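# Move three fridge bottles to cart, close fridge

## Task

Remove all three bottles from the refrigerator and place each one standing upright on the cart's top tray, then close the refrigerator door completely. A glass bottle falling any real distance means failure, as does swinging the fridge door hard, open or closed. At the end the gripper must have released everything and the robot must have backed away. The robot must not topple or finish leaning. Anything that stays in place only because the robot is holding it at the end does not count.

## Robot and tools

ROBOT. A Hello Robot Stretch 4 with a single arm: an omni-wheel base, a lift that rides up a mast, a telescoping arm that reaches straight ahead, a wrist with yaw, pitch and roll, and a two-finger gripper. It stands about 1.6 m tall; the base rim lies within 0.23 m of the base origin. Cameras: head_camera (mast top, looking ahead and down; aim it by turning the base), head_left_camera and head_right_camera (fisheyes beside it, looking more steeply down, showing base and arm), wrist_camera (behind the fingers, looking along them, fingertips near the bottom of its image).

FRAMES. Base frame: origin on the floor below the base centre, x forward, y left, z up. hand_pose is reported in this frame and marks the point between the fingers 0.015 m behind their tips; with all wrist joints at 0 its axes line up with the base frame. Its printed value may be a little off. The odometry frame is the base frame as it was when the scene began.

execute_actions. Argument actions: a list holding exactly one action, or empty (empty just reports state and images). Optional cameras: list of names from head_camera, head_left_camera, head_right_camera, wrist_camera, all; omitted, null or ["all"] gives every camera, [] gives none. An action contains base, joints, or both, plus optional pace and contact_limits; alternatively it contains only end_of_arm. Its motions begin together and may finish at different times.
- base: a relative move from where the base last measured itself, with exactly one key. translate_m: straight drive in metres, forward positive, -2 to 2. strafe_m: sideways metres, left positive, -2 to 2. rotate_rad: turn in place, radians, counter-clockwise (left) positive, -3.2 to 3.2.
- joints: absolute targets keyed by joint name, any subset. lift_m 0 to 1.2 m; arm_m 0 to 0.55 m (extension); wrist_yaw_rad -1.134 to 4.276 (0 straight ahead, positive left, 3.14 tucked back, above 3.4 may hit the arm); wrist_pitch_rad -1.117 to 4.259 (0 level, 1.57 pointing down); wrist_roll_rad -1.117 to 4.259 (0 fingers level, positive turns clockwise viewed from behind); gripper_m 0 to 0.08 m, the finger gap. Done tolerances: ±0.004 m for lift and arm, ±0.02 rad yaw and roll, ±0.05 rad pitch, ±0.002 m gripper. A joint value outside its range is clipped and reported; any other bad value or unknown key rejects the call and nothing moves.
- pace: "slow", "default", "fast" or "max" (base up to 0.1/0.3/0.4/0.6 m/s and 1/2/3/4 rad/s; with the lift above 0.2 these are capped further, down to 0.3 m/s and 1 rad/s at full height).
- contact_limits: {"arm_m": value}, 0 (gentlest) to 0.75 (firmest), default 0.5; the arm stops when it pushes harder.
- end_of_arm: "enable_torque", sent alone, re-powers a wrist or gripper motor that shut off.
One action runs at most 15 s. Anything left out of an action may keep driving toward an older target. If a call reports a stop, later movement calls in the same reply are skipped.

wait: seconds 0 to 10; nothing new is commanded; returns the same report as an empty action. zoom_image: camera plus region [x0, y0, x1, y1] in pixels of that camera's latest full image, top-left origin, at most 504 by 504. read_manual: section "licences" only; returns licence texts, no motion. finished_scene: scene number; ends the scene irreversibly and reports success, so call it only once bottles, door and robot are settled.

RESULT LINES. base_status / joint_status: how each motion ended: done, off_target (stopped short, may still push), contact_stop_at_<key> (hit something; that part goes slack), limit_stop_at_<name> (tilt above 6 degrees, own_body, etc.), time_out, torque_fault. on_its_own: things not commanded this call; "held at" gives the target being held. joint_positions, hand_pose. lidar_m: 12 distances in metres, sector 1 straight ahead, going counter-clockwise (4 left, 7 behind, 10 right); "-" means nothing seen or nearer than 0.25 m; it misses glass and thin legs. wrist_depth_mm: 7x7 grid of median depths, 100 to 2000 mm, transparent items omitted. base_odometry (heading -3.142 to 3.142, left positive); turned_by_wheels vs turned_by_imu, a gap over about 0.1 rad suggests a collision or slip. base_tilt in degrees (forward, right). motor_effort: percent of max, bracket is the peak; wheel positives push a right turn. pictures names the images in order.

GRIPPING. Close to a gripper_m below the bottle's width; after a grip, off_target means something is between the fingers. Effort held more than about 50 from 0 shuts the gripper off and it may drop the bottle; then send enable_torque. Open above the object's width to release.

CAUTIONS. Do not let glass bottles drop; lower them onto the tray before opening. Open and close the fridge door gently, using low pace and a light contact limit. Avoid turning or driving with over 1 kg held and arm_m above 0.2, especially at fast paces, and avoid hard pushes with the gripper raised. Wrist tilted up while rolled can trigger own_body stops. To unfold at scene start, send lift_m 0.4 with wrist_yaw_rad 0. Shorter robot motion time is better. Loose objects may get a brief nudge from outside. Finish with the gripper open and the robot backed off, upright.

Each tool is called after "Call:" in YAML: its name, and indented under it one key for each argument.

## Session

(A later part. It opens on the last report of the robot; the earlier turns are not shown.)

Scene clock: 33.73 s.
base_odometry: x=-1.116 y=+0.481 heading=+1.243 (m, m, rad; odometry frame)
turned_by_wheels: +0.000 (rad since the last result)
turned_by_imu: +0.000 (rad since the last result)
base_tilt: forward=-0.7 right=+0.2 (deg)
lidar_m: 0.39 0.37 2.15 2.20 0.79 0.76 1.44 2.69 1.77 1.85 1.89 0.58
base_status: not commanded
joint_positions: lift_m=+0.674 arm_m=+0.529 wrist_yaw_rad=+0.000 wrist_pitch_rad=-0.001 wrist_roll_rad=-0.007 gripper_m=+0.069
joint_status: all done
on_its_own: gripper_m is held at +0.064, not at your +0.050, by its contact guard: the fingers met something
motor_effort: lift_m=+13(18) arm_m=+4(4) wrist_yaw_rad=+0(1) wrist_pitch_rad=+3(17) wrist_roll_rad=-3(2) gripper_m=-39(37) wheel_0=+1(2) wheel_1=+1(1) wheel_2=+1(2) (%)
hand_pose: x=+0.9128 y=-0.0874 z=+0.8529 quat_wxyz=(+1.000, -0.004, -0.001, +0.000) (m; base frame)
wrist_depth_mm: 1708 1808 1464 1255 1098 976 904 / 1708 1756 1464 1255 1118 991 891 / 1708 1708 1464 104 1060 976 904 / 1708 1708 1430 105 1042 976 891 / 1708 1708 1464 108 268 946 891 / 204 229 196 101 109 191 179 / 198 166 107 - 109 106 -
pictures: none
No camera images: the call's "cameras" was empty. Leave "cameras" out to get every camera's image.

Contact made. Release.

Call:
execute_actions:
  actions:
    - {"joints": {"gripper_m": 0.08}}
  cameras: ["wrist_camera"]

Scene clock: 34.63 s.
base_odometry: x=-1.116 y=+0.481 heading=+1.243 (m, m, rad; odometry frame)
turned_by_wheels: +0.000 (rad since the last result)
turned_by_imu: +0.000 (rad since the last result)
base_tilt: forward=-0.7 right=+0.1 (deg)
lidar_m: 0.38 0.37 2.14 2.23 0.79 0.78 1.45 2.72 1.77 1.86 1.87 0.60
base_status: not commanded
joint_positions: lift_m=+0.674 arm_m=+0.529 wrist_yaw_rad=+0.000 wrist_pitch_rad=+0.002 wrist_roll_rad=-0.008 gripper_m=+0.080
joint_status: all done
motor_effort: lift_m=+16(16) arm_m=+4(4) wrist_yaw_rad=+1(0) wrist_pitch_rad=-7(9) wrist_roll_rad=+0(3) gripper_m=+2(34) wheel_0=+1(2) wheel_1=+1(2) wheel_2=+1(1) (%)
hand_pose: x=+0.9128 y=-0.0874 z=+0.8519 quat_wxyz=(+1.000, -0.004, +0.001, +0.000) (m; base frame)
wrist_depth_mm: 1708 1756 1464 1255 1118 991 904 / 1708 1756 1464 1255 1098 976 891 / 1708 1756 1430 103 120 991 891 / 1661 1708 1464 108 1042 991 891 / 1661 1708 1397 105 119 960 878 / 203 224 139 - 109 186 166 / 196 106 111 - 109 106 -
pictures: wrist_camera
camera_calibration (this result's frames):
wrist_camera: T_world_to_cam=[[0.00917386, -0.99963, -0.0255958, -0.0669362], [0.0297393, 0.0258583, -0.999223, 0.89014], [0.999516, 0.00840553, 0.0299655, -0.788685], [0, 0, 0, 1]] pos_world=[0.762445, -0.0832996, 0.911368]
Images, in order (width x height): wrist_camera 616x392.

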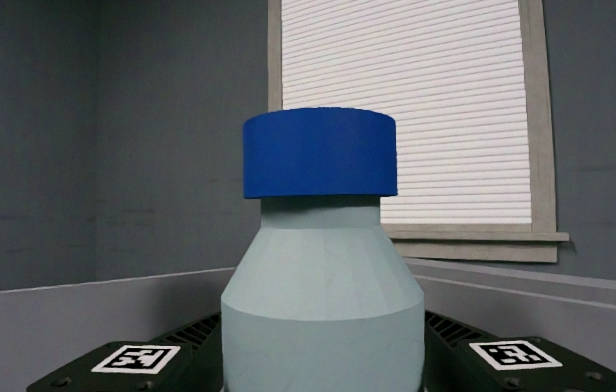

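Call:
execute_actions:
  actions:
    - {"joints": {"lift_m": 0.755, "arm_m": 0.47}, "pace": "fast"}
  cameras: []

Call:
execute_actions:
  actions:
    - {"base": {"translate_m": -0.33}, "joints": {"arm_m": 0.03}, "pace": "fast"}
  cameras: ["head_camera"]

Scene clock: 36.07 s.
base_odometry: x=-1.116 y=+0.481 heading=+1.243 (m, m, rad; odometry frame)
turned_by_wheels: +0.000 (rad since the last result)
turned_by_imu: +0.000 (rad since the last result)
base_tilt: forward=-0.8 right=+0.1 (deg)
lidar_m: 0.38 0.35 2.14 2.22 0.78 0.79 1.44 2.72 1.76 1.85 1.87 0.57
base_status: not commanded
joint_positions: lift_m=+0.755 arm_m=+0.471 wrist_yaw_rad=+0.000 wrist_pitch_rad=+0.003 wrist_roll_rad=-0.008 gripper_m=+0.080
joint_status: all done
motor_effort: lift_m=+21(20) arm_m=-4(6) wrist_yaw_rad=+1(0) wrist_pitch_rad=-7(8) wrist_roll_rad=+0(0) gripper_m=+4(2) wheel_0=+2(2) wheel_1=+2(1) wheel_2=+1(1) (%)
hand_pose: x=+0.8543 y=-0.0875 z=+0.9325 quat_wxyz=(+1.000, -0.004, +0.001, +0.000) (m; base frame)
wrist_depth_mm: 1708 1808 1537 1308 1182 1025 946 / 1708 1808 1499 1336 1138 1042 946 / 1756 1808 1499 1308 1138 1025 946 / 1708 1808 1499 1308 1138 1025 931 / 1708 1808 1499 1308 1138 1008 946 / 1708 1808 1464 187 1098 1008 931 / 1618 106 138 161 222 106 -
pictures: none
No camera images: the call's "cameras" was empty. Leave "cameras" out to get every camera's image.

Scene clock: 38.33 s.
base_odometry: x=-1.223 y=+0.168 heading=+1.243 (m, m, rad; odometry frame)
turned_by_wheels: +0.000 (rad since the last result)
turned_by_imu: +0.001 (rad since the last result)
base_tilt: forward=-0.8 right=+0.2 (deg)
lidar_m: 0.69 0.83 2.31 2.39 0.58 1.10 1.73 2.32 1.65 1.66 2.17 1.01
base_status: done
joint_positions: lift_m=+0.755 arm_m=+0.031 wrist_yaw_rad=+0.000 wrist_pitch_rad=+0.003 wrist_roll_rad=-0.008 gripper_m=+0.080
joint_status: all done
motor_effort: lift_m=+20(21) arm_m=-4(7) wrist_yaw_rad=+0(2) wrist_pitch_rad=-8(8) wrist_roll_rad=+1(0) gripper_m=+2(2) wheel_0=-1(5) wheel_1=+0(9) wheel_2=-1(10) (%)
hand_pose: x=+0.4143 y=-0.0875 z=+0.9325 quat_wxyz=(+1.000, -0.004, +0.001, +0.000) (m; base frame)
wrist_depth_mm: - - - - 1863 1661 1499 / - - - - 1863 1661 1499 / - - - - 1863 1661 1499 / - - - - 1808 1618 1499 / - - - 1078 1708 1618 1499 / - 715 508 585 699 1618 1464 / 1921 106 139 1060 1808 106 -
pictures: head_camera
Images, in order (width x height): head_camera 420x560.

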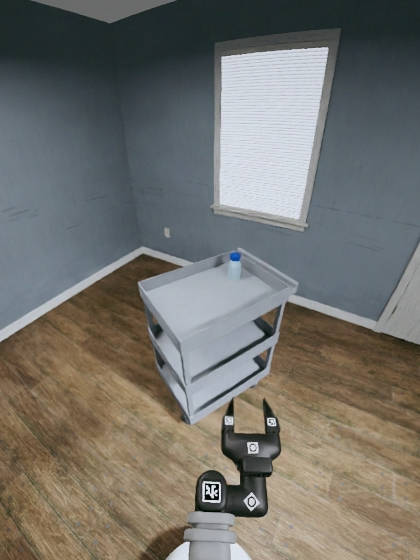

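Call:
execute_actions:
  actions:
    - {"base": {"rotate_rad": 2.638}, "joints": {"lift_m": 0.816}, "pace": "fast"}
  cameras: ["head_camera", "wrist_camera"]

Scene clock: 43.30 s.
base_odometry: x=-1.223 y=+0.168 heading=-2.402 (m, m, rad; odometry frame)
turned_by_wheels: +2.638 (rad since the last result)
turned_by_imu: +2.676 (rad since the last result)
base_tilt: forward=-0.8 right=+0.2 (deg)
lidar_m: 1.11 1.73 2.39 1.65 1.71 2.15 0.96 0.69 0.90 2.29 2.37 0.59
base_status: done
joint_positions: lift_m=+0.816 arm_m=+0.031 wrist_yaw_rad=+0.000 wrist_pitch_rad=+0.003 wrist_roll_rad=-0.008 gripper_m=+0.080
joint_status: all done
motor_effort: lift_m=+20(24) arm_m=-5(5) wrist_yaw_rad=-1(2) wrist_pitch_rad=-8(8) wrist_roll_rad=+0(0) gripper_m=+2(0) wheel_0=+0(7) wheel_1=+2(6) wheel_2=+1(8) (%)
hand_pose: x=+0.4144 y=-0.0874 z=+0.9935 quat_wxyz=(+1.000, -0.004, +0.001, +0.000) (m; base frame)
wrist_depth_mm: 1464 1464 1078 1308 904 539 377 / 1430 1430 878 1281 878 544 382 / 1430 1430 917 1281 946 554 387 / 1430 1397 917 1281 960 559 389 / 1430 1397 866 1281 946 559 392 / 1397 1397 878 1281 976 517 389 / 1397 106 138 1138 960 106 -
pictures: head_camera, wrist_camera
camera_calibration (this result's frames):
wrist_camera: T_world_to_cam=[[0.00950763, -0.999633, -0.0253698, -0.0590299], [0.029472, 0.0256401, -0.999237, 1.04658], [0.99952, 0.00875268, 0.0297049, -0.294504], [0, 0, 0, 1]] pos_world=[0.264079, -0.0832649, 1.05303]
Images, in order (width x height): head_camera 420x560, wrist_camera 616x392.

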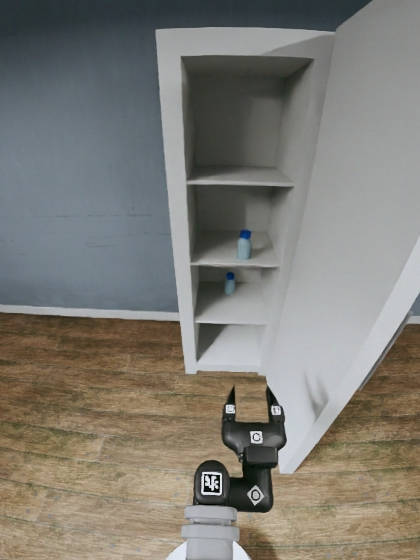

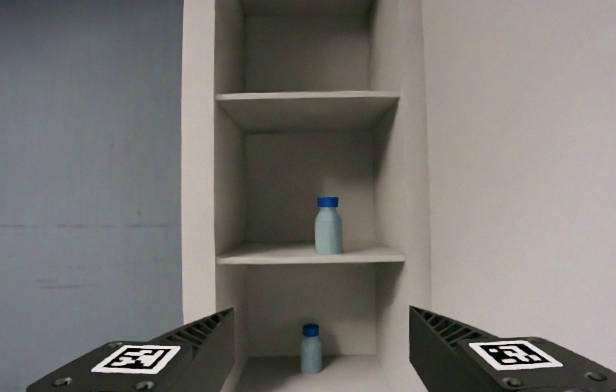

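Call:
zoom_image:
  camera: "wrist_camera"
  region: [260, 170, 380, 290]

Region (260, 170, 380, 290) of wrist_camera's 616x392 image, scaled by 4.200.

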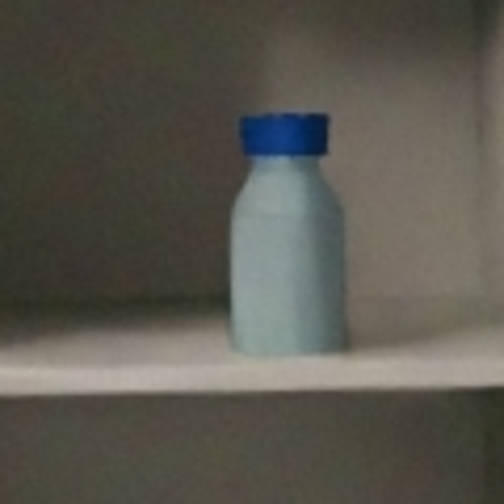

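Call:
execute_actions:
  actions:
    - {"base": {"strafe_m": -0.046}, "joints": {"arm_m": 0.2}, "pace": "fast"}
  cameras: []

Call:
execute_actions:
  actions:
    - {"base": {"translate_m": 0.36}, "joints": {"arm_m": 0.35}, "pace": "fast", "contact_limits": {"arm_m": 0.15}}
  cameras: ["head_camera", "wrist_camera"]

Scene clock: 45.03 s.
base_odometry: x=-1.254 y=+0.202 heading=-2.402 (m, m, rad; odometry frame)
turned_by_wheels: +0.000 (rad since the last result)
turned_by_imu: +0.000 (rad since the last result)
base_tilt: forward=-0.8 right=+0.2 (deg)
lidar_m: 1.10 1.73 2.37 1.72 1.77 2.14 0.90 0.65 0.95 2.26 2.36 0.56
base_status: done
joint_positions: lift_m=+0.816 arm_m=+0.199 wrist_yaw_rad=+0.000 wrist_pitch_rad=+0.003 wrist_roll_rad=-0.008 gripper_m=+0.080
joint_status: all done
motor_effort: lift_m=+20(20) arm_m=+4(3) wrist_yaw_rad=-1(1) wrist_pitch_rad=-8(8) wrist_roll_rad=+1(0) gripper_m=+0(2) wheel_0=-1(13) wheel_1=+2(8) wheel_2=+1(0) (%)
hand_pose: x=+0.5828 y=-0.0874 z=+0.9935 quat_wxyz=(+1.000, -0.004, +0.001, +0.000) (m; base frame)
wrist_depth_mm: 1255 699 1118 1118 723 445 322 / 1281 699 842 866 715 452 319 / 1255 699 1060 1138 759 459 322 / 1255 699 1098 1098 759 462 324 / 1255 691 854 750 741 462 324 / 1255 683 931 1118 768 427 324 / 1205 106 139 1098 778 106 -
pictures: none
No camera images: the call's "cameras" was empty. Leave "cameras" out to get every camera's image.

Scene clock: 47.43 s.
base_odometry: x=-1.520 y=-0.040 heading=-2.402 (m, m, rad; odometry frame)
turned_by_wheels: +0.000 (rad since the last result)
turned_by_imu: -0.002 (rad since the last result)
base_tilt: forward=-0.7 right=+0.1 (deg)
lidar_m: 0.75 0.78 1.86 2.30 1.80 2.50 1.13 0.97 2.35 2.27 0.30 0.43
base_status: done
joint_positions: lift_m=+0.816 arm_m=+0.349 wrist_yaw_rad=+0.000 wrist_pitch_rad=+0.003 wrist_roll_rad=-0.008 gripper_m=+0.080
joint_status: all done
motor_effort: lift_m=+20(20) arm_m=+4(5) wrist_yaw_rad=-1(1) wrist_pitch_rad=-8(8) wrist_roll_rad=+1(0) gripper_m=+2(2) wheel_0=+0(8) wheel_1=+0(8) wheel_2=+0(11) (%)
contact_limits: arm_m 0.15
hand_pose: x=+0.7328 y=-0.0874 z=+0.9935 quat_wxyz=(+1.000, -0.004, +0.001, +0.000) (m; base frame)
wrist_depth_mm: 373 508 544 535 539 355 257 / 375 549 615 615 609 362 262 / 375 549 615 609 609 366 265 / 364 549 609 239 603 368 266 / 373 544 603 230 603 370 266 / 351 418 421 224 402 342 265 / 278 106 139 223 243 106 -
pictures: head_camera, wrist_camera
camera_calibration (this result's frames):
wrist_camera: T_world_to_cam=[[0.00941464, -0.999634, -0.0253698, -0.0620088], [0.029492, 0.0256375, -0.999236, 1.03719], [0.999521, 0.00865924, 0.0297226, -0.612774], [0, 0, 0, 1]] pos_world=[0.582476, -0.0832708, 1.05304]
Images, in order (width x height): head_camera 420x560, wrist_camera 616x392.

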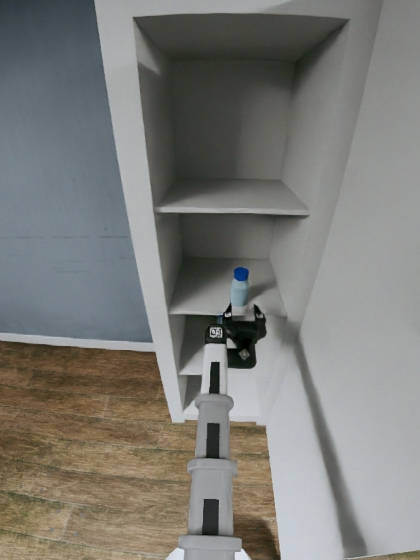

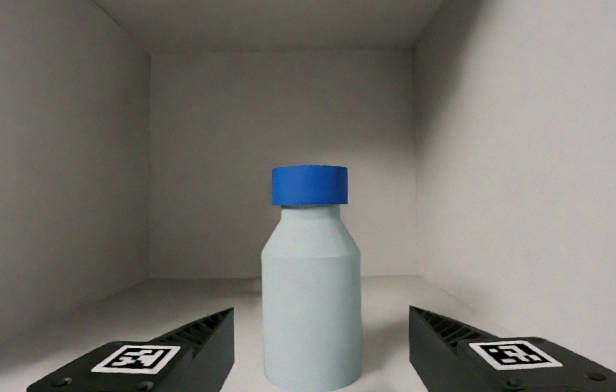

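Call:
zoom_image:
  camera: "wrist_camera"
  region: [200, 160, 450, 392]

Region (200, 160, 450, 392) of wrist_camera's 616x392 image, scaled by 2.016; it fills the top 468 rows of this view, and the rest is white.

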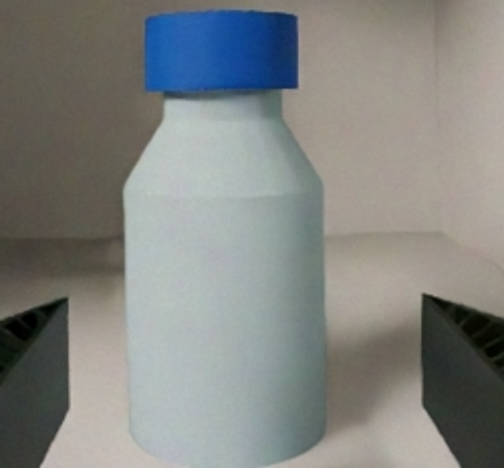

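Call:
execute_actions:
  actions:
    - {"base": {"strafe_m": 0.003}, "joints": {"arm_m": 0.477}, "contact_limits": {"arm_m": 0.1}}
  cameras: ["wrist_camera"]

Scene clock: 49.13 s.
base_odometry: x=-1.517 y=-0.043 heading=-2.402 (m, m, rad; odometry frame)
turned_by_wheels: +0.000 (rad since the last result)
turned_by_imu: +0.000 (rad since the last result)
base_tilt: forward=-0.7 right=+0.2 (deg)
lidar_m: 0.73 0.77 1.88 2.29 1.80 2.49 1.16 0.98 2.36 2.26 0.31 0.45
base_status: done
joint_positions: lift_m=+0.816 arm_m=+0.476 wrist_yaw_rad=+0.000 wrist_pitch_rad=+0.003 wrist_roll_rad=-0.008 gripper_m=+0.080
joint_status: all done
motor_effort: lift_m=+20(20) arm_m=+5(7) wrist_yaw_rad=+0(1) wrist_pitch_rad=-8(8) wrist_roll_rad=+0(0) gripper_m=-1(3) wheel_0=+0(5) wheel_1=+2(5) wheel_2=-1(0) (%)
contact_limits: arm_m 0.1
hand_pose: x=+0.8598 y=-0.0874 z=+0.9935 quat_wxyz=(+1.000, -0.004, +0.001, +0.000) (m; base frame)
wrist_depth_mm: 366 488 488 492 484 359 262 / 370 484 488 484 484 368 265 / 370 480 480 106 480 373 268 / 362 480 480 107 480 377 270 / 368 477 480 109 477 377 271 / 347 415 136 102 107 349 271 / 278 106 110 - 112 106 -
pictures: wrist_camera
camera_calibration (this result's frames):
wrist_camera: T_world_to_cam=[[0.00937887, -0.999634, -0.0253698, -0.0631809], [0.0294996, 0.0256364, -0.999236, 1.03344], [0.999521, 0.00862331, 0.0297292, -0.739677], [0, 0, 0, 1]] pos_world=[0.709429, -0.083273, 1.05304]
Images, in order (width x height): wrist_camera 616x392.

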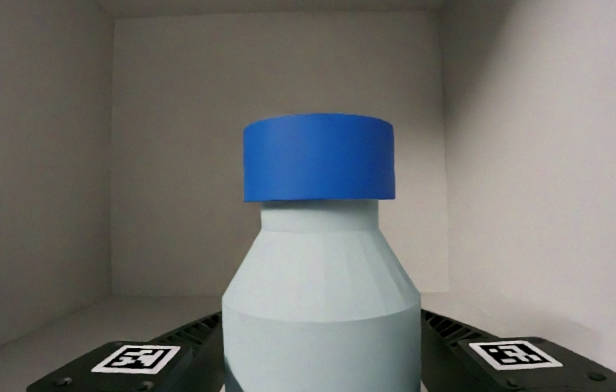

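Call:
execute_actions:
  actions:
    - {"joints": {"gripper_m": 0.05}}
  cameras: []

Call:
execute_actions:
  actions:
    - {"joints": {"lift_m": 0.84}}
  cameras: ["wrist_camera"]

Scene clock: 50.17 s.
base_odometry: x=-1.517 y=-0.043 heading=-2.402 (m, m, rad; odometry frame)
turned_by_wheels: +0.000 (rad since the last result)
turned_by_imu: +0.000 (rad since the last result)
base_tilt: forward=-0.7 right=+0.2 (deg)
lidar_m: 0.74 0.74 1.85 2.29 1.80 2.47 1.15 0.98 2.35 2.26 0.33 0.44
base_status: not commanded
joint_positions: lift_m=+0.816 arm_m=+0.476 wrist_yaw_rad=+0.000 wrist_pitch_rad=+0.003 wrist_roll_rad=-0.008 gripper_m=+0.069
joint_status: gripper_m off_target (ended at +0.069, target +0.050)
on_its_own: gripper_m is held at +0.064, not at your +0.050, by its contact guard: the fingers met something
motor_effort: lift_m=+20(20) arm_m=+4(5) wrist_yaw_rad=-2(2) wrist_pitch_rad=-8(8) wrist_roll_rad=+0(1) gripper_m=-37(36) wheel_0=+0(1) wheel_1=+2(1) wheel_2=-1(1) (%)
hand_pose: x=+0.8598 y=-0.0873 z=+0.9935 quat_wxyz=(+1.000, -0.004, +0.001, +0.000) (m; base frame)
wrist_depth_mm: 366 492 488 484 484 362 263 / 370 488 484 484 484 368 266 / 370 484 484 106 480 373 270 / 359 480 480 108 480 375 271 / 366 480 477 109 477 377 272 / 345 415 137 102 107 349 271 / 278 202 105 - 108 105 -
pictures: none
No camera images: the call's "cameras" was empty. Leave "cameras" out to get every camera's image.

Scene clock: 51.03 s.
base_odometry: x=-1.517 y=-0.043 heading=-2.402 (m, m, rad; odometry frame)
turned_by_wheels: +0.000 (rad since the last result)
turned_by_imu: +0.000 (rad since the last result)
base_tilt: forward=-0.8 right=+0.1 (deg)
lidar_m: 0.75 0.77 1.86 2.29 1.79 2.49 1.17 0.98 2.36 2.26 0.32 0.44
base_status: not commanded
joint_positions: lift_m=+0.840 arm_m=+0.476 wrist_yaw_rad=+0.000 wrist_pitch_rad=+0.006 wrist_roll_rad=-0.008 gripper_m=+0.069
joint_status: all done
on_its_own: gripper_m is held at +0.064, not at your +0.050, by its contact guard: the fingers met something
motor_effort: lift_m=+22(20) arm_m=+4(4) wrist_yaw_rad=-2(2) wrist_pitch_rad=-19(20) wrist_roll_rad=+0(1) gripper_m=-37(38) wheel_0=+1(0) wheel_1=+2(2) wheel_2=-1(1) (%)
hand_pose: x=+0.8598 y=-0.0874 z=+1.0165 quat_wxyz=(+1.000, -0.004, +0.003, +0.000) (m; base frame)
wrist_depth_mm: 366 477 488 484 484 362 262 / 370 484 488 484 484 366 265 / 370 480 484 106 480 373 270 / 359 477 480 108 480 375 271 / 368 480 477 109 480 375 271 / 364 462 137 102 106 375 270 / 324 226 105 - 109 105 -
pictures: wrist_camera
camera_calibration (this result's frames):
wrist_camera: T_world_to_cam=[[0.00939681, -0.999627, -0.0256235, -0.0623295], [0.025686, 0.0258575, -0.999336, 1.05983], [0.999626, 0.0087324, 0.0259194, -0.736586], [0, 0, 0, 1]] pos_world=[0.709673, -0.0832786, 1.07662]
Images, in order (width x height): wrist_camera 616x392.

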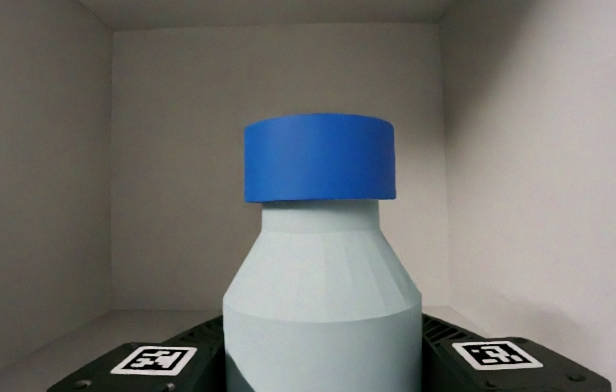

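Call:
execute_actions:
  actions:
    - {"base": {"translate_m": -0.36}, "joints": {"arm_m": 0.03}}
  cameras: []

Call:
execute_actions:
  actions:
    - {"base": {"rotate_rad": -2.554}, "joints": {"lift_m": 0.81}}
  cameras: ["head_camera"]

Scene clock: 55.70 s.
base_odometry: x=-1.252 y=+0.200 heading=-2.402 (m, m, rad; odometry frame)
turned_by_wheels: +0.000 (rad since the last result)
turned_by_imu: +0.001 (rad since the last result)
base_tilt: forward=-0.8 right=+0.1 (deg)
lidar_m: 0.37 1.73 2.37 1.70 1.77 2.16 0.92 0.66 0.95 2.25 2.35 0.36
base_status: done
joint_positions: lift_m=+0.840 arm_m=+0.031 wrist_yaw_rad=+0.000 wrist_pitch_rad=+0.006 wrist_roll_rad=-0.008 gripper_m=+0.069
joint_status: all done
on_its_own: gripper_m is held at +0.064, not at your +0.050, by its contact guard: the fingers met something
motor_effort: lift_m=+22(22) arm_m=-5(6) wrist_yaw_rad=+0(2) wrist_pitch_rad=-19(19) wrist_roll_rad=+0(0) gripper_m=-38(38) wheel_0=+1(4) wheel_1=+1(7) wheel_2=+0(9) (%)
hand_pose: x=+0.4144 y=-0.0875 z=+1.0165 quat_wxyz=(+1.000, -0.004, +0.003, +0.000) (m; base frame)
wrist_depth_mm: 1430 1430 1118 1281 854 449 327 / 1430 1430 960 1308 866 455 322 / 1430 1430 854 106 661 466 325 / 1430 1430 946 108 668 466 329 / 1430 1397 904 109 668 469 329 / 1397 1397 137 102 107 469 327 / 1397 768 105 - 109 106 -
pictures: none
No camera images: the call's "cameras" was empty. Leave "cameras" out to get every camera's image.

Scene clock: 58.27 s.
base_odometry: x=-1.252 y=+0.200 heading=+1.327 (m, m, rad; odometry frame)
turned_by_wheels: -2.554 (rad since the last result)
turned_by_imu: -2.592 (rad since the last result)
base_tilt: forward=-0.8 right=+0.2 (deg)
lidar_m: 0.38 2.31 2.27 2.27 0.54 1.11 1.79 2.54 1.69 1.76 2.12 0.38
base_status: done
joint_positions: lift_m=+0.810 arm_m=+0.031 wrist_yaw_rad=+0.000 wrist_pitch_rad=+0.006 wrist_roll_rad=-0.008 gripper_m=+0.069
joint_status: all done
on_its_own: gripper_m is held at +0.064, not at your +0.050, by its contact guard: the fingers met something
motor_effort: lift_m=+19(22) arm_m=-5(5) wrist_yaw_rad=+0(3) wrist_pitch_rad=-19(19) wrist_roll_rad=+0(0) gripper_m=-36(36) wheel_0=+1(3) wheel_1=+0(6) wheel_2=-1(8) (%)
hand_pose: x=+0.4144 y=-0.0875 z=+0.9868 quat_wxyz=(+1.000, -0.004, +0.003, +0.000) (m; base frame)
wrist_depth_mm: 1921 - - - 1921 1661 1464 / 1921 - - - 1921 1661 1499 / 1921 - - 106 1808 1661 1499 / 1863 - - 108 1756 1661 1464 / 1921 - - 109 917 1661 1499 / 1863 - 137 102 107 723 1499 / 1921 410 105 - 109 106 1464
pictures: head_camera
Images, in order (width x height): head_camera 420x560.

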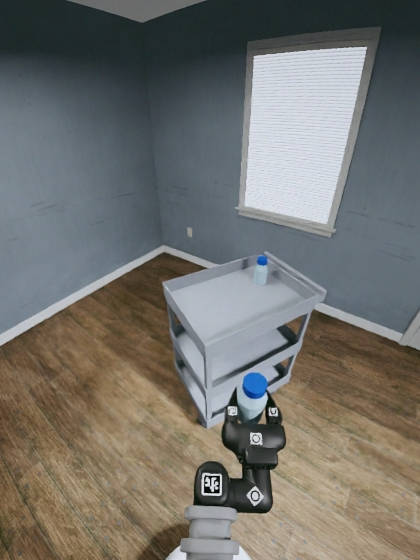

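Call:
execute_actions:
  actions:
    - {"base": {"translate_m": 0.279}, "joints": {"arm_m": 0.53, "lift_m": 0.79}, "contact_limits": {"arm_m": 0.15}}
  cameras: ["head_camera", "wrist_camera"]

Call:
zoom_image:
  camera: "head_camera"
  region: [120, 230, 360, 470]

Scene clock: 60.97 s.
base_odometry: x=-1.184 y=+0.471 heading=+1.328 (m, m, rad; odometry frame)
turned_by_wheels: +0.000 (rad since the last result)
turned_by_imu: -0.002 (rad since the last result)
base_tilt: forward=-0.8 right=+0.1 (deg)
lidar_m: 0.39 0.61 2.10 2.25 0.70 0.82 2.03 2.70 1.82 1.94 1.87 0.51
base_status: done
joint_positions: lift_m=+0.790 arm_m=+0.529 wrist_yaw_rad=+0.000 wrist_pitch_rad=+0.006 wrist_roll_rad=-0.008 gripper_m=+0.069
joint_status: all done
on_its_own: gripper_m is held at +0.064, not at your +0.050, by its contact guard: the fingers met something
motor_effort: lift_m=+18(20) arm_m=+4(8) wrist_yaw_rad=+0(1) wrist_pitch_rad=-19(20) wrist_roll_rad=+0(1) gripper_m=-37(38) wheel_0=+1(8) wheel_1=+1(5) wheel_2=+2(8) (%)
contact_limits: arm_m 0.15
hand_pose: x=+0.9128 y=-0.0874 z=+0.9669 quat_wxyz=(+1.000, -0.004, +0.003, +0.000) (m; base frame)
wrist_depth_mm: 1537 1863 1708 1430 1229 1078 960 / 1576 1863 1756 1430 1205 1060 960 / 1537 1808 1661 106 1138 1060 946 / 1537 1863 1708 108 1160 1078 946 / 1537 1863 1708 109 1138 1060 931 / 1576 1863 137 102 107 1042 960 / 1499 878 105 - 109 106 931
pictures: head_camera, wrist_camera
camera_calibration (this result's frames):
wrist_camera: T_world_to_cam=[[0.00938513, -0.999632, -0.0254577, -0.0642522], [0.0256169, 0.0256908, -0.999342, 1.0089], [0.999628, 0.0087268, 0.0258486, -0.788208], [0, 0, 0, 1]] pos_world=[0.762673, -0.0832695, 1.02698]
Images, in order (width x height): head_camera 420x560, wrist_camera 616x392.

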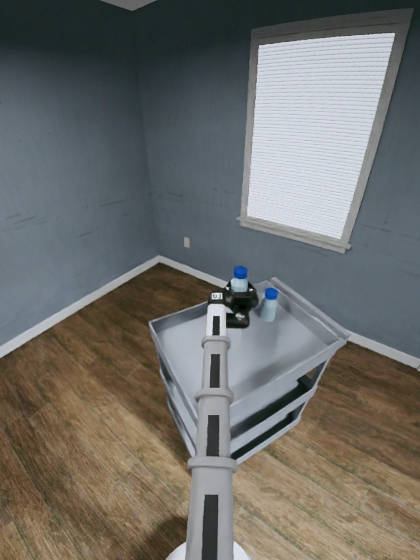

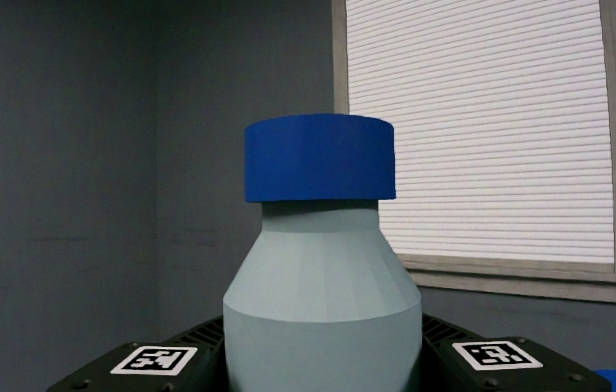

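Region (120, 230, 360, 470) of head_camera's 420x560 image, scaled by 2.100, with more detail than that image has.

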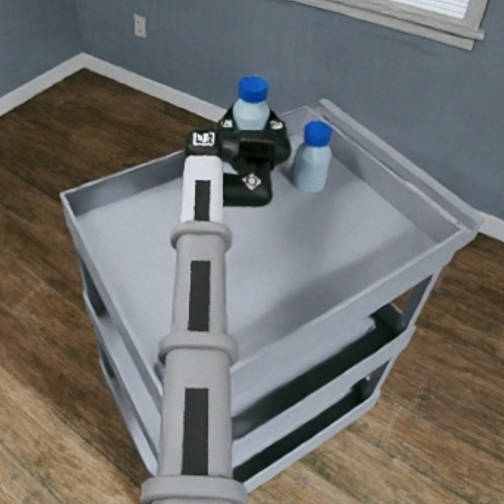

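Call:
execute_actions:
  actions:
    - {"joints": {"arm_m": 0.5, "lift_m": 0.692}}
  cameras: ["head_camera", "wrist_camera"]

Scene clock: 63.13 s.
base_odometry: x=-1.184 y=+0.471 heading=+1.328 (m, m, rad; odometry frame)
turned_by_wheels: +0.000 (rad since the last result)
turned_by_imu: -0.001 (rad since the last result)
base_tilt: forward=-0.8 right=+0.2 (deg)
lidar_m: 0.37 0.63 2.10 2.25 0.72 0.81 2.04 2.69 1.80 1.94 1.88 0.50
base_status: not commanded
joint_positions: lift_m=+0.692 arm_m=+0.501 wrist_yaw_rad=+0.000 wrist_pitch_rad=+0.007 wrist_roll_rad=-0.008 gripper_m=+0.069
joint_status: all done
on_its_own: gripper_m is held at +0.064, not at your +0.050, by its contact guard: the fingers met something
motor_effort: lift_m=+18(19) arm_m=-5(5) wrist_yaw_rad=+0(2) wrist_pitch_rad=-20(19) wrist_roll_rad=+0(0) gripper_m=-36(37) wheel_0=+1(1) wheel_1=+1(1) wheel_2=+1(2) (%)
hand_pose: x=+0.8844 y=-0.0874 z=+0.8689 quat_wxyz=(+1.000, -0.004, +0.003, +0.000) (m; base frame)
wrist_depth_mm: 1576 1863 1756 1464 1229 1078 976 / 1576 1921 1756 1464 1229 1078 976 / 1537 1921 1756 106 1160 1098 976 / 1537 1863 1708 108 1182 1078 991 / 1576 1863 1756 109 315 1042 180 / 1499 1708 137 102 107 332 167 / 176 154 105 - 109 105 -
pictures: head_camera, wrist_camera
camera_calibration (this result's frames):
wrist_camera: T_world_to_cam=[[0.00901758, -0.999635, -0.0254578, -0.0662334], [0.0255957, 0.0256812, -0.999342, 0.911722], [0.999632, 0.00836004, 0.0258179, -0.757285], [0, 0, 0, 1]] pos_world=[0.734267, -0.0832924, 0.928987]
Images, in order (width x height): head_camera 420x560, wrist_camera 616x392.

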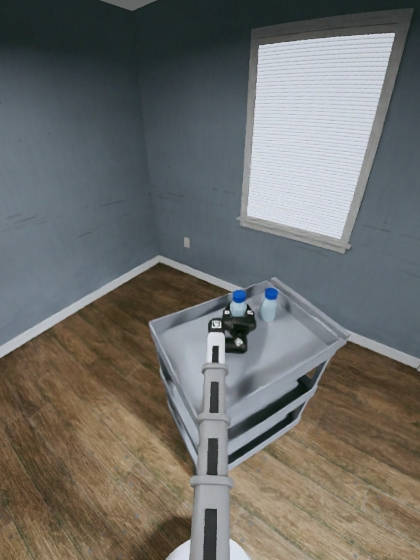

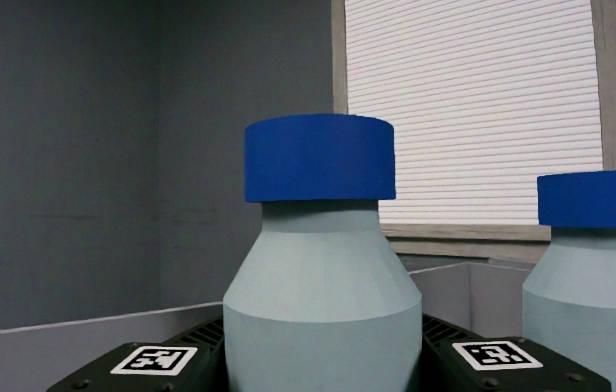

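Call:
execute_actions:
  actions:
    - {"joints": {"lift_m": 0.675}, "pace": "slow"}
  cameras: []

Scene clock: 64.20 s.
base_odometry: x=-1.184 y=+0.471 heading=+1.328 (m, m, rad; odometry frame)
turned_by_wheels: +0.000 (rad since the last result)
turned_by_imu: +0.000 (rad since the last result)
base_tilt: forward=-0.7 right=+0.2 (deg)
lidar_m: 0.40 0.62 2.10 2.25 0.72 0.81 2.03 2.69 1.82 1.91 1.90 0.52
base_status: not commanded
joint_positions: lift_m=+0.675 arm_m=+0.501 wrist_yaw_rad=+0.000 wrist_pitch_rad=+0.003 wrist_roll_rad=-0.008 gripper_m=+0.069
joint_status: all done
on_its_own: gripper_m is held at +0.064, not at your +0.050, by its contact guard: the fingers met something
motor_effort: lift_m=+16(15) arm_m=-4(5) wrist_yaw_rad=+0(0) wrist_pitch_rad=-9(19) wrist_roll_rad=+0(0) gripper_m=-37(37) wheel_0=+1(1) wheel_1=+1(1) wheel_2=+1(1) (%)
hand_pose: x=+0.8843 y=-0.0875 z=+0.8528 quat_wxyz=(+1.000, -0.004, +0.001, +0.000) (m; base frame)
wrist_depth_mm: 1576 1863 1756 1464 1255 1078 960 / 1576 1921 1756 1464 1255 1078 976 / 1576 1921 1756 106 1182 1098 991 / 1576 1863 1756 108 1160 1078 991 / 1537 1863 1708 109 307 349 171 / 182 199 137 102 107 325 165 / 176 154 105 - 108 106 -
pictures: none
No camera images: the call's "cameras" was empty. Leave "cameras" out to get every camera's image.

The weight is now on the tray. Release and withdraw.

Call:
execute_actions:
  actions:
    - {"joints": {"gripper_m": 0.08}}
  cameras: []

Call:
execute_actions:
  actions:
    - {"joints": {"lift_m": 0.755, "arm_m": 0.44}, "pace": "fast"}
  cameras: []

Call:
execute_actions:
  actions:
    - {"base": {"translate_m": -0.33}, "joints": {"arm_m": 0.03}, "pace": "fast"}
  cameras: ["head_camera"]

Scene clock: 65.17 s.
base_odometry: x=-1.184 y=+0.471 heading=+1.328 (m, m, rad; odometry frame)
turned_by_wheels: +0.000 (rad since the last result)
turned_by_imu: +0.000 (rad since the last result)
base_tilt: forward=-0.8 right=+0.1 (deg)
lidar_m: 0.39 0.62 2.11 2.24 0.71 0.83 2.02 2.68 1.82 1.95 1.89 0.52
base_status: not commanded
joint_positions: lift_m=+0.675 arm_m=+0.501 wrist_yaw_rad=+0.000 wrist_pitch_rad=+0.003 wrist_roll_rad=-0.008 gripper_m=+0.080
joint_status: all done
motor_effort: lift_m=+16(15) arm_m=-4(4) wrist_yaw_rad=+0(0) wrist_pitch_rad=-9(9) wrist_roll_rad=+0(0) gripper_m=+2(35) wheel_0=+1(1) wheel_1=+1(2) wheel_2=+1(1) (%)
hand_pose: x=+0.8843 y=-0.0875 z=+0.8528 quat_wxyz=(+1.000, -0.004, +0.001, +0.000) (m; base frame)
wrist_depth_mm: 1537 1921 1756 1430 1255 1078 960 / 1576 1921 1756 1430 1255 1078 976 / 1537 1863 1756 106 1160 1078 976 / 1537 1863 1756 108 1182 1078 991 / 1576 1863 1708 109 307 349 171 / 182 200 136 102 106 325 165 / 174 106 110 - 110 106 -
pictures: none
No camera images: the call's "cameras" was empty. Leave "cameras" out to get every camera's image.

Scene clock: 66.27 s.
base_odometry: x=-1.184 y=+0.471 heading=+1.328 (m, m, rad; odometry frame)
turned_by_wheels: +0.000 (rad since the last result)
turned_by_imu: +0.000 (rad since the last result)
base_tilt: forward=-0.7 right=+0.2 (deg)
lidar_m: 0.38 0.61 2.10 2.25 0.71 0.83 2.02 2.67 1.82 1.95 1.89 0.51
base_status: not commanded
joint_positions: lift_m=+0.755 arm_m=+0.441 wrist_yaw_rad=+0.000 wrist_pitch_rad=+0.003 wrist_roll_rad=-0.008 gripper_m=+0.080
joint_status: all done
motor_effort: lift_m=+20(22) arm_m=-4(5) wrist_yaw_rad=+1(1) wrist_pitch_rad=-9(9) wrist_roll_rad=+0(0) gripper_m=+2(3) wheel_0=+1(1) wheel_1=+1(1) wheel_2=+1(1) (%)
hand_pose: x=+0.8243 y=-0.0875 z=+0.9325 quat_wxyz=(+1.000, -0.004, +0.001, +0.000) (m; base frame)
wrist_depth_mm: 1576 1983 1808 1499 1308 1138 1008 / 1576 1921 1808 1537 1308 1138 1008 / 1576 1921 1808 1499 1308 1138 1008 / 1576 1921 1808 1499 1281 1138 1025 / 1576 1921 1808 1499 1281 1138 991 / 1576 1921 1708 188 1281 226 205 / 1537 106 138 165 349 106 -
pictures: none
No camera images: the call's "cameras" was empty. Leave "cameras" out to get every camera's image.

Scene clock: 68.53 s.
base_odometry: x=-1.264 y=+0.151 heading=+1.328 (m, m, rad; odometry frame)
turned_by_wheels: +0.000 (rad since the last result)
turned_by_imu: +0.001 (rad since the last result)
base_tilt: forward=-0.7 right=+0.2 (deg)
lidar_m: 0.72 2.35 2.28 0.55 0.54 1.05 1.74 2.50 1.66 1.72 2.16 0.91
base_status: done
joint_positions: lift_m=+0.755 arm_m=+0.031 wrist_yaw_rad=+0.000 wrist_pitch_rad=+0.003 wrist_roll_rad=-0.008 gripper_m=+0.080
joint_status: all done
motor_effort: lift_m=+20(20) arm_m=-5(4) wrist_yaw_rad=+0(1) wrist_pitch_rad=-8(8) wrist_roll_rad=+0(0) gripper_m=+1(1) wheel_0=+1(9) wheel_1=+0(5) wheel_2=+0(9) (%)
hand_pose: x=+0.4143 y=-0.0875 z=+0.9325 quat_wxyz=(+1.000, -0.004, +0.001, +0.000) (m; base frame)
wrist_depth_mm: 1983 - - - 1921 1708 1537 / 1921 - - - 1921 1708 1537 / 1921 - - - 1921 1708 1537 / 1921 - - - 1921 1661 1537 / 1983 - - 1078 1025 1618 1499 / 1921 - 530 535 603 759 1499 / 1863 106 138 1008 1060 106 -
pictures: head_camera
Images, in order (width x height): head_camera 420x560.

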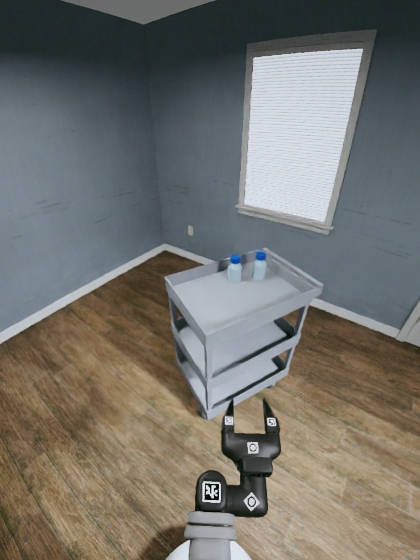

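Call:
execute_actions:
  actions:
    - {"base": {"rotate_rad": 2.573}, "joints": {"lift_m": 0.41}, "pace": "fast"}
  cameras: ["head_camera", "wrist_camera"]

Call:
zoom_image:
  camera: "wrist_camera"
  region: [250, 170, 370, 290]

Scene clock: 71.20 s.
base_odometry: x=-1.264 y=+0.151 heading=-2.382 (m, m, rad; odometry frame)
turned_by_wheels: +2.573 (rad since the last result)
turned_by_imu: +2.611 (rad since the last result)
base_tilt: forward=-0.7 right=+0.1 (deg)
lidar_m: 1.06 1.70 2.36 1.68 1.74 2.19 0.96 0.72 1.04 2.30 0.64 0.55
base_status: done
joint_positions: lift_m=+0.410 arm_m=+0.031 wrist_yaw_rad=+0.000 wrist_pitch_rad=+0.003 wrist_roll_rad=-0.008 gripper_m=+0.080
joint_status: all done
motor_effort: lift_m=+17(21) arm_m=-5(5) wrist_yaw_rad=-2(2) wrist_pitch_rad=-8(7) wrist_roll_rad=+0(0) gripper_m=+1(0) wheel_0=+1(6) wheel_1=+1(4) wheel_2=+1(7) (%)
hand_pose: x=+0.4144 y=-0.0874 z=+0.5878 quat_wxyz=(+1.000, -0.004, +0.001, +0.000) (m; base frame)
wrist_depth_mm: 1430 1430 891 1281 946 539 377 / 1430 1397 866 976 842 549 382 / 1397 1397 891 1255 991 554 384 / 1397 1397 878 1255 1008 559 387 / 1397 1366 831 1098 878 564 389 / 1366 1397 809 1229 1008 521 387 / 1366 106 138 1182 1008 106 -
pictures: head_camera, wrist_camera
camera_calibration (this result's frames):
wrist_camera: T_world_to_cam=[[0.00948947, -0.999633, -0.0253706, -0.0693185], [0.0294752, 0.0256404, -0.999237, 0.641179], [0.99952, 0.00873442, 0.0297077, -0.282442], [0, 0, 0, 1]] pos_world=[0.264066, -0.0832661, 0.647321]
Images, in order (width x height): head_camera 420x560, wrist_camera 616x392.

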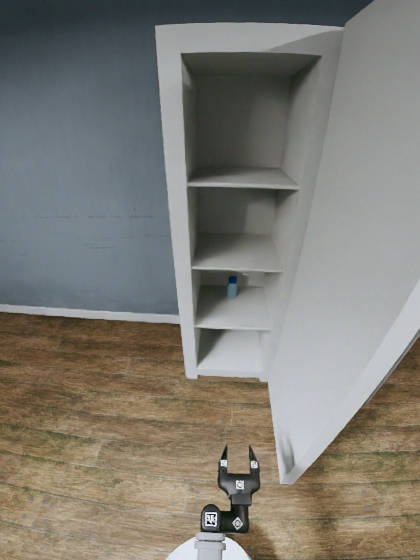

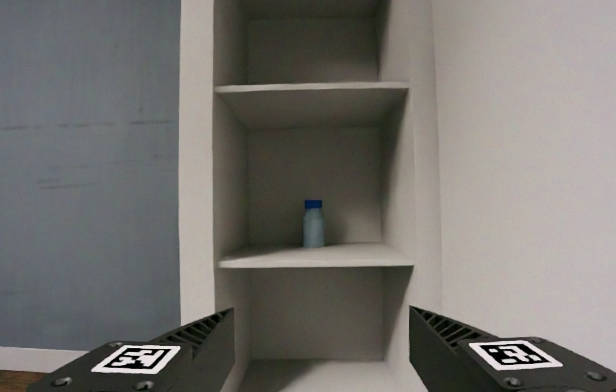

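Region (250, 170, 370, 290) of wrist_camera's 616x392 image, scaled by 4.200.

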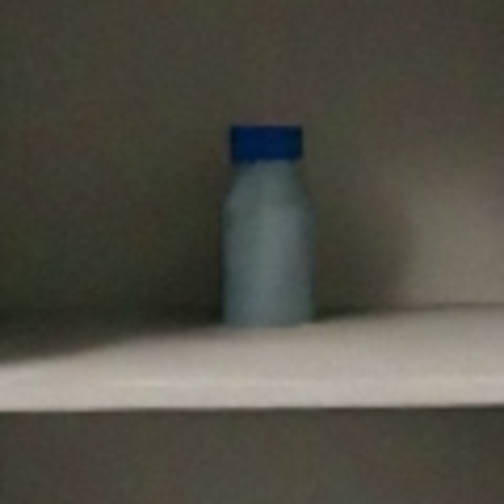

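Call:
execute_actions:
  actions:
    - {"base": {"translate_m": 0.54}, "joints": {"arm_m": 0.34}, "pace": "fast", "contact_limits": {"arm_m": 0.15}}
  cameras: ["head_camera", "wrist_camera"]

Call:
zoom_image:
  camera: "wrist_camera"
  region: [200, 160, 450, 392]

Scene clock: 74.10 s.
base_odometry: x=-1.655 y=-0.221 heading=-2.382 (m, m, rad; odometry frame)
turned_by_wheels: +0.000 (rad since the last result)
turned_by_imu: -0.004 (rad since the last result)
base_tilt: forward=-0.8 right=+0.1 (deg)
lidar_m: 0.52 0.54 1.58 2.44 1.84 2.45 1.35 1.20 0.35 0.32 0.34 0.51
base_status: done
joint_positions: lift_m=+0.410 arm_m=+0.339 wrist_yaw_rad=+0.000 wrist_pitch_rad=+0.003 wrist_roll_rad=-0.008 gripper_m=+0.080
joint_status: all done
motor_effort: lift_m=+17(17) arm_m=+4(5) wrist_yaw_rad=-1(1) wrist_pitch_rad=-7(8) wrist_roll_rad=+0(0) gripper_m=+2(1) wheel_0=-1(1) wheel_1=-1(6) wheel_2=-1(11) (%)
contact_limits: arm_m 0.15
hand_pose: x=+0.7228 y=-0.0874 z=+0.5878 quat_wxyz=(+1.000, -0.004, +0.001, +0.000) (m; base frame)
wrist_depth_mm: 291 402 402 399 397 394 342 / 293 402 399 397 394 394 338 / 294 397 397 394 394 392 342 / 286 397 394 260 392 389 343 / 290 394 394 252 389 387 345 / 289 382 392 246 387 384 332 / 271 106 138 244 250 106 -
pictures: head_camera, wrist_camera
camera_calibration (this result's frames):
wrist_camera: T_world_to_cam=[[0.00949863, -0.999633, -0.0253705, -0.07225], [0.0294805, 0.0256406, -0.999236, 0.632083], [0.99952, 0.00874344, 0.0297132, -0.59072], [0, 0, 0, 1]] pos_world=[0.572489, -0.0832655, 0.647319]
Images, in order (width x height): head_camera 420x560, wrist_camera 616x392.

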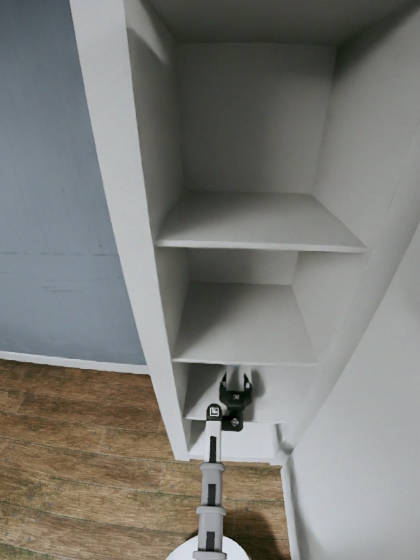

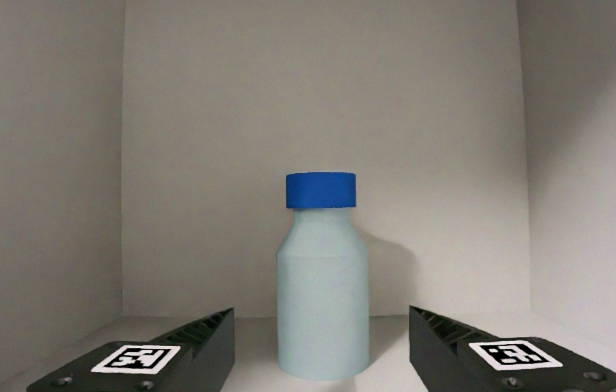

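Region (200, 160, 450, 392) of wrist_camera's 616x392 image, scaled by 2.016; it fills the top 468 rows of this view, and the rest is white.

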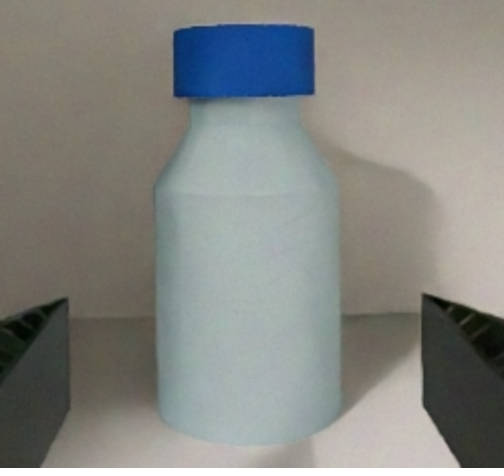

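Call:
execute_actions:
  actions:
    - {"base": {"strafe_m": -0.0057}, "joints": {"arm_m": 0.488}, "contact_limits": {"arm_m": 0.1}}
  cameras: ["wrist_camera"]

Scene clock: 75.73 s.
base_odometry: x=-1.659 y=-0.217 heading=-2.382 (m, m, rad; odometry frame)
turned_by_wheels: +0.000 (rad since the last result)
turned_by_imu: +0.000 (rad since the last result)
base_tilt: forward=-0.8 right=+0.1 (deg)
lidar_m: 0.52 0.55 1.57 2.45 1.85 2.46 1.32 1.21 0.35 0.32 0.35 0.48
base_status: done
joint_positions: lift_m=+0.410 arm_m=+0.487 wrist_yaw_rad=+0.000 wrist_pitch_rad=+0.003 wrist_roll_rad=-0.008 gripper_m=+0.080
joint_status: all done
motor_effort: lift_m=+17(17) arm_m=+4(7) wrist_yaw_rad=-1(1) wrist_pitch_rad=-8(8) wrist_roll_rad=+0(0) gripper_m=+0(2) wheel_0=+1(2) wheel_1=+1(5) wheel_2=-1(0) (%)
contact_limits: arm_m 0.1
hand_pose: x=+0.8708 y=-0.0874 z=+0.5878 quat_wxyz=(+1.000, -0.004, +0.001, +0.000) (m; base frame)
wrist_depth_mm: 252 251 250 248 247 246 245 / 251 250 249 248 246 244 243 / 250 249 248 106 244 244 243 / 249 248 246 106 243 241 241 / 247 247 244 110 242 241 240 / 247 244 139 103 109 239 238 / 246 106 109 - 117 106 -
pictures: wrist_camera
camera_calibration (this result's frames):
wrist_camera: T_world_to_cam=[[0.00938602, -0.999634, -0.0253705, -0.0735812], [0.0294922, 0.0256373, -0.999236, 0.627714], [0.999521, 0.00863062, 0.0297221, -0.738596], [0, 0, 0, 1]] pos_world=[0.72042, -0.0832726, 0.64732]
Images, in order (width x height): wrist_camera 616x392.

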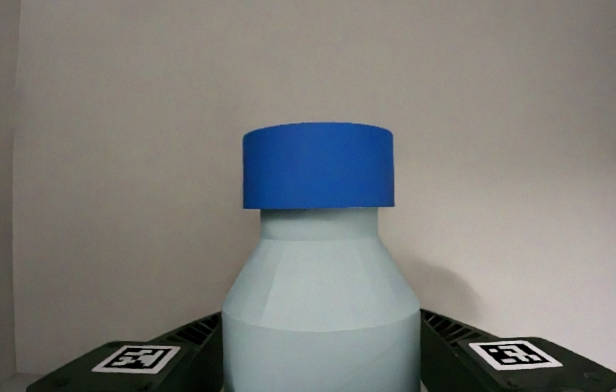

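Call:
execute_actions:
  actions:
    - {"joints": {"gripper_m": 0.05}}
  cameras: []

Call:
execute_actions:
  actions:
    - {"joints": {"lift_m": 0.435}}
  cameras: ["wrist_camera"]

Scene clock: 76.77 s.
base_odometry: x=-1.659 y=-0.217 heading=-2.382 (m, m, rad; odometry frame)
turned_by_wheels: +0.000 (rad since the last result)
turned_by_imu: +0.000 (rad since the last result)
base_tilt: forward=-0.7 right=+0.1 (deg)
lidar_m: 0.53 0.54 1.59 2.43 1.83 2.49 1.32 1.19 0.35 0.33 0.33 0.49
base_status: not commanded
joint_positions: lift_m=+0.410 arm_m=+0.487 wrist_yaw_rad=+0.001 wrist_pitch_rad=+0.003 wrist_roll_rad=-0.008 gripper_m=+0.069
joint_status: gripper_m off_target (ended at +0.069, target +0.050)
on_its_own: gripper_m is held at +0.064, not at your +0.050, by its contact guard: the fingers met something
motor_effort: lift_m=+17(17) arm_m=+4(5) wrist_yaw_rad=-2(3) wrist_pitch_rad=-8(8) wrist_roll_rad=-1(1) gripper_m=-38(37) wheel_0=+1(1) wheel_1=+1(1) wheel_2=-1(1) (%)
hand_pose: x=+0.8708 y=-0.0873 z=+0.5878 quat_wxyz=(+1.000, -0.004, +0.001, +0.000) (m; base frame)
wrist_depth_mm: 253 252 250 249 247 245 244 / 252 251 249 247 247 244 243 / 250 249 247 106 244 243 242 / 249 248 246 106 242 242 240 / 248 246 245 110 241 241 239 / 247 246 148 103 108 239 238 / 246 183 105 - 108 106 -
pictures: none
No camera images: the call's "cameras" was empty. Leave "cameras" out to get every camera's image.

Scene clock: 77.63 s.
base_odometry: x=-1.659 y=-0.217 heading=-2.382 (m, m, rad; odometry frame)
turned_by_wheels: +0.000 (rad since the last result)
turned_by_imu: +0.000 (rad since the last result)
base_tilt: forward=-0.7 right=+0.1 (deg)
lidar_m: 0.52 0.54 1.56 2.45 1.83 2.45 1.30 1.19 0.35 0.32 0.34 0.50
base_status: not commanded
joint_positions: lift_m=+0.435 arm_m=+0.487 wrist_yaw_rad=+0.000 wrist_pitch_rad=+0.006 wrist_roll_rad=-0.008 gripper_m=+0.069
joint_status: all done
on_its_own: gripper_m is held at +0.064, not at your +0.050, by its contact guard: the fingers met something
motor_effort: lift_m=+22(23) arm_m=+4(5) wrist_yaw_rad=-1(2) wrist_pitch_rad=-18(19) wrist_roll_rad=+0(0) gripper_m=-36(37) wheel_0=+2(1) wheel_1=+1(1) wheel_2=-1(1) (%)
hand_pose: x=+0.8708 y=-0.0874 z=+0.6116 quat_wxyz=(+1.000, -0.004, +0.003, +0.000) (m; base frame)
wrist_depth_mm: 251 250 249 247 246 244 244 / 251 249 248 247 245 243 243 / 250 248 247 106 244 243 241 / 249 247 246 106 243 241 240 / 247 246 245 110 241 241 240 / 246 246 148 103 108 240 239 / 246 183 105 - 108 106 -
pictures: wrist_camera
camera_calibration (this result's frames):
wrist_camera: T_world_to_cam=[[0.00936986, -0.999628, -0.0256222, -0.0727935], [0.0259231, 0.0258576, -0.999329, 0.654651], [0.99962, 0.00869937, 0.0261557, -0.737221], [0, 0, 0, 1]] pos_world=[0.720652, -0.0832808, 0.67163]
Images, in order (width x height): wrist_camera 616x392.

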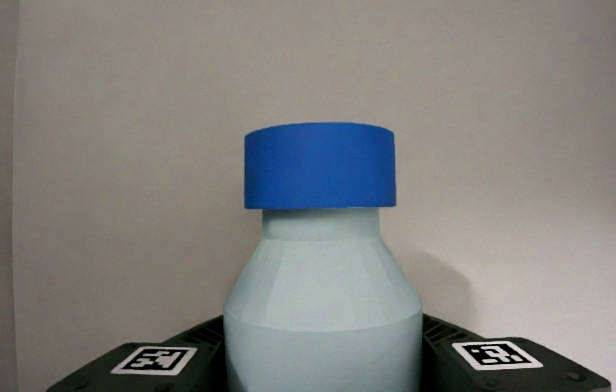

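Call:
execute_actions:
  actions:
    - {"base": {"translate_m": -0.54}, "joints": {"arm_m": 0.03, "lift_m": 0.56}}
  cameras: []

Call:
execute_actions:
  actions:
    - {"base": {"rotate_rad": -2.549}, "joints": {"lift_m": 0.8}}
  cameras: ["head_camera"]

Scene clock: 81.80 s.
base_odometry: x=-1.268 y=+0.155 heading=-2.382 (m, m, rad; odometry frame)
turned_by_wheels: +0.000 (rad since the last result)
turned_by_imu: +0.002 (rad since the last result)
base_tilt: forward=-0.7 right=+0.1 (deg)
lidar_m: 0.38 1.70 2.37 1.69 1.75 2.19 0.96 0.70 1.07 2.28 0.63 0.42
base_status: done
joint_positions: lift_m=+0.560 arm_m=+0.031 wrist_yaw_rad=+0.000 wrist_pitch_rad=+0.006 wrist_roll_rad=-0.008 gripper_m=+0.069
joint_status: all done
on_its_own: gripper_m is held at +0.064, not at your +0.050, by its contact guard: the fingers met something
motor_effort: lift_m=+22(21) arm_m=-5(7) wrist_yaw_rad=+1(2) wrist_pitch_rad=-19(19) wrist_roll_rad=+0(1) gripper_m=-39(37) wheel_0=+0(7) wheel_1=+0(4) wheel_2=+0(10) (%)
hand_pose: x=+0.4144 y=-0.0875 z=+0.7366 quat_wxyz=(+1.000, -0.004, +0.003, +0.000) (m; base frame)
wrist_depth_mm: 1397 1397 904 1060 917 525 366 / 1430 1397 917 1255 946 535 373 / 1397 1397 809 106 809 539 375 / 1397 1397 820 106 809 544 379 / 1397 1397 809 110 798 549 379 / 1397 1366 148 103 108 549 379 / 1397 750 105 - 109 106 -
pictures: none
No camera images: the call's "cameras" was empty. Leave "cameras" out to get every camera's image.

Scene clock: 84.37 s.
base_odometry: x=-1.268 y=+0.155 heading=+1.352 (m, m, rad; odometry frame)
turned_by_wheels: -2.549 (rad since the last result)
turned_by_imu: -2.587 (rad since the last result)
base_tilt: forward=-0.8 right=+0.1 (deg)
lidar_m: 0.38 2.36 2.27 0.55 0.52 1.06 1.75 2.51 1.65 1.76 2.16 0.42
base_status: done
joint_positions: lift_m=+0.800 arm_m=+0.031 wrist_yaw_rad=+0.000 wrist_pitch_rad=+0.006 wrist_roll_rad=-0.008 gripper_m=+0.069
joint_status: all done
on_its_own: gripper_m is held at +0.064, not at your +0.050, by its contact guard: the fingers met something
motor_effort: lift_m=+22(29) arm_m=-5(5) wrist_yaw_rad=+0(2) wrist_pitch_rad=-18(18) wrist_roll_rad=+1(0) gripper_m=-38(37) wheel_0=+0(4) wheel_1=-1(11) wheel_2=+0(8) (%)
hand_pose: x=+0.4144 y=-0.0874 z=+0.9766 quat_wxyz=(+1.000, -0.004, +0.003, +0.000) (m; base frame)
wrist_depth_mm: 1921 - - - 1983 1708 1537 / 1921 - - - 1983 1661 1537 / 1921 - - 106 1863 1708 1499 / 1921 - - 106 1863 1708 1499 / 1921 - - 110 976 1661 1499 / 1863 - 149 103 108 715 1499 / 1808 - 105 - 108 106 1464
pictures: head_camera
Images, in order (width x height): head_camera 420x560.

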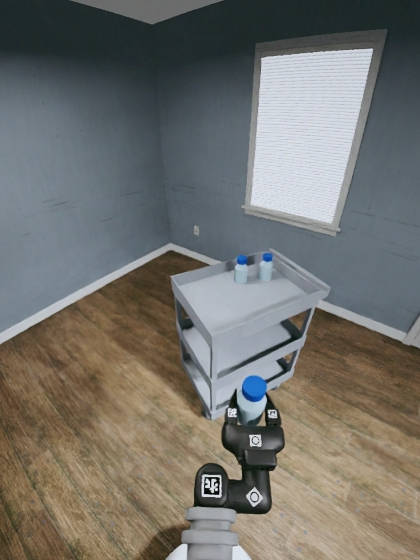

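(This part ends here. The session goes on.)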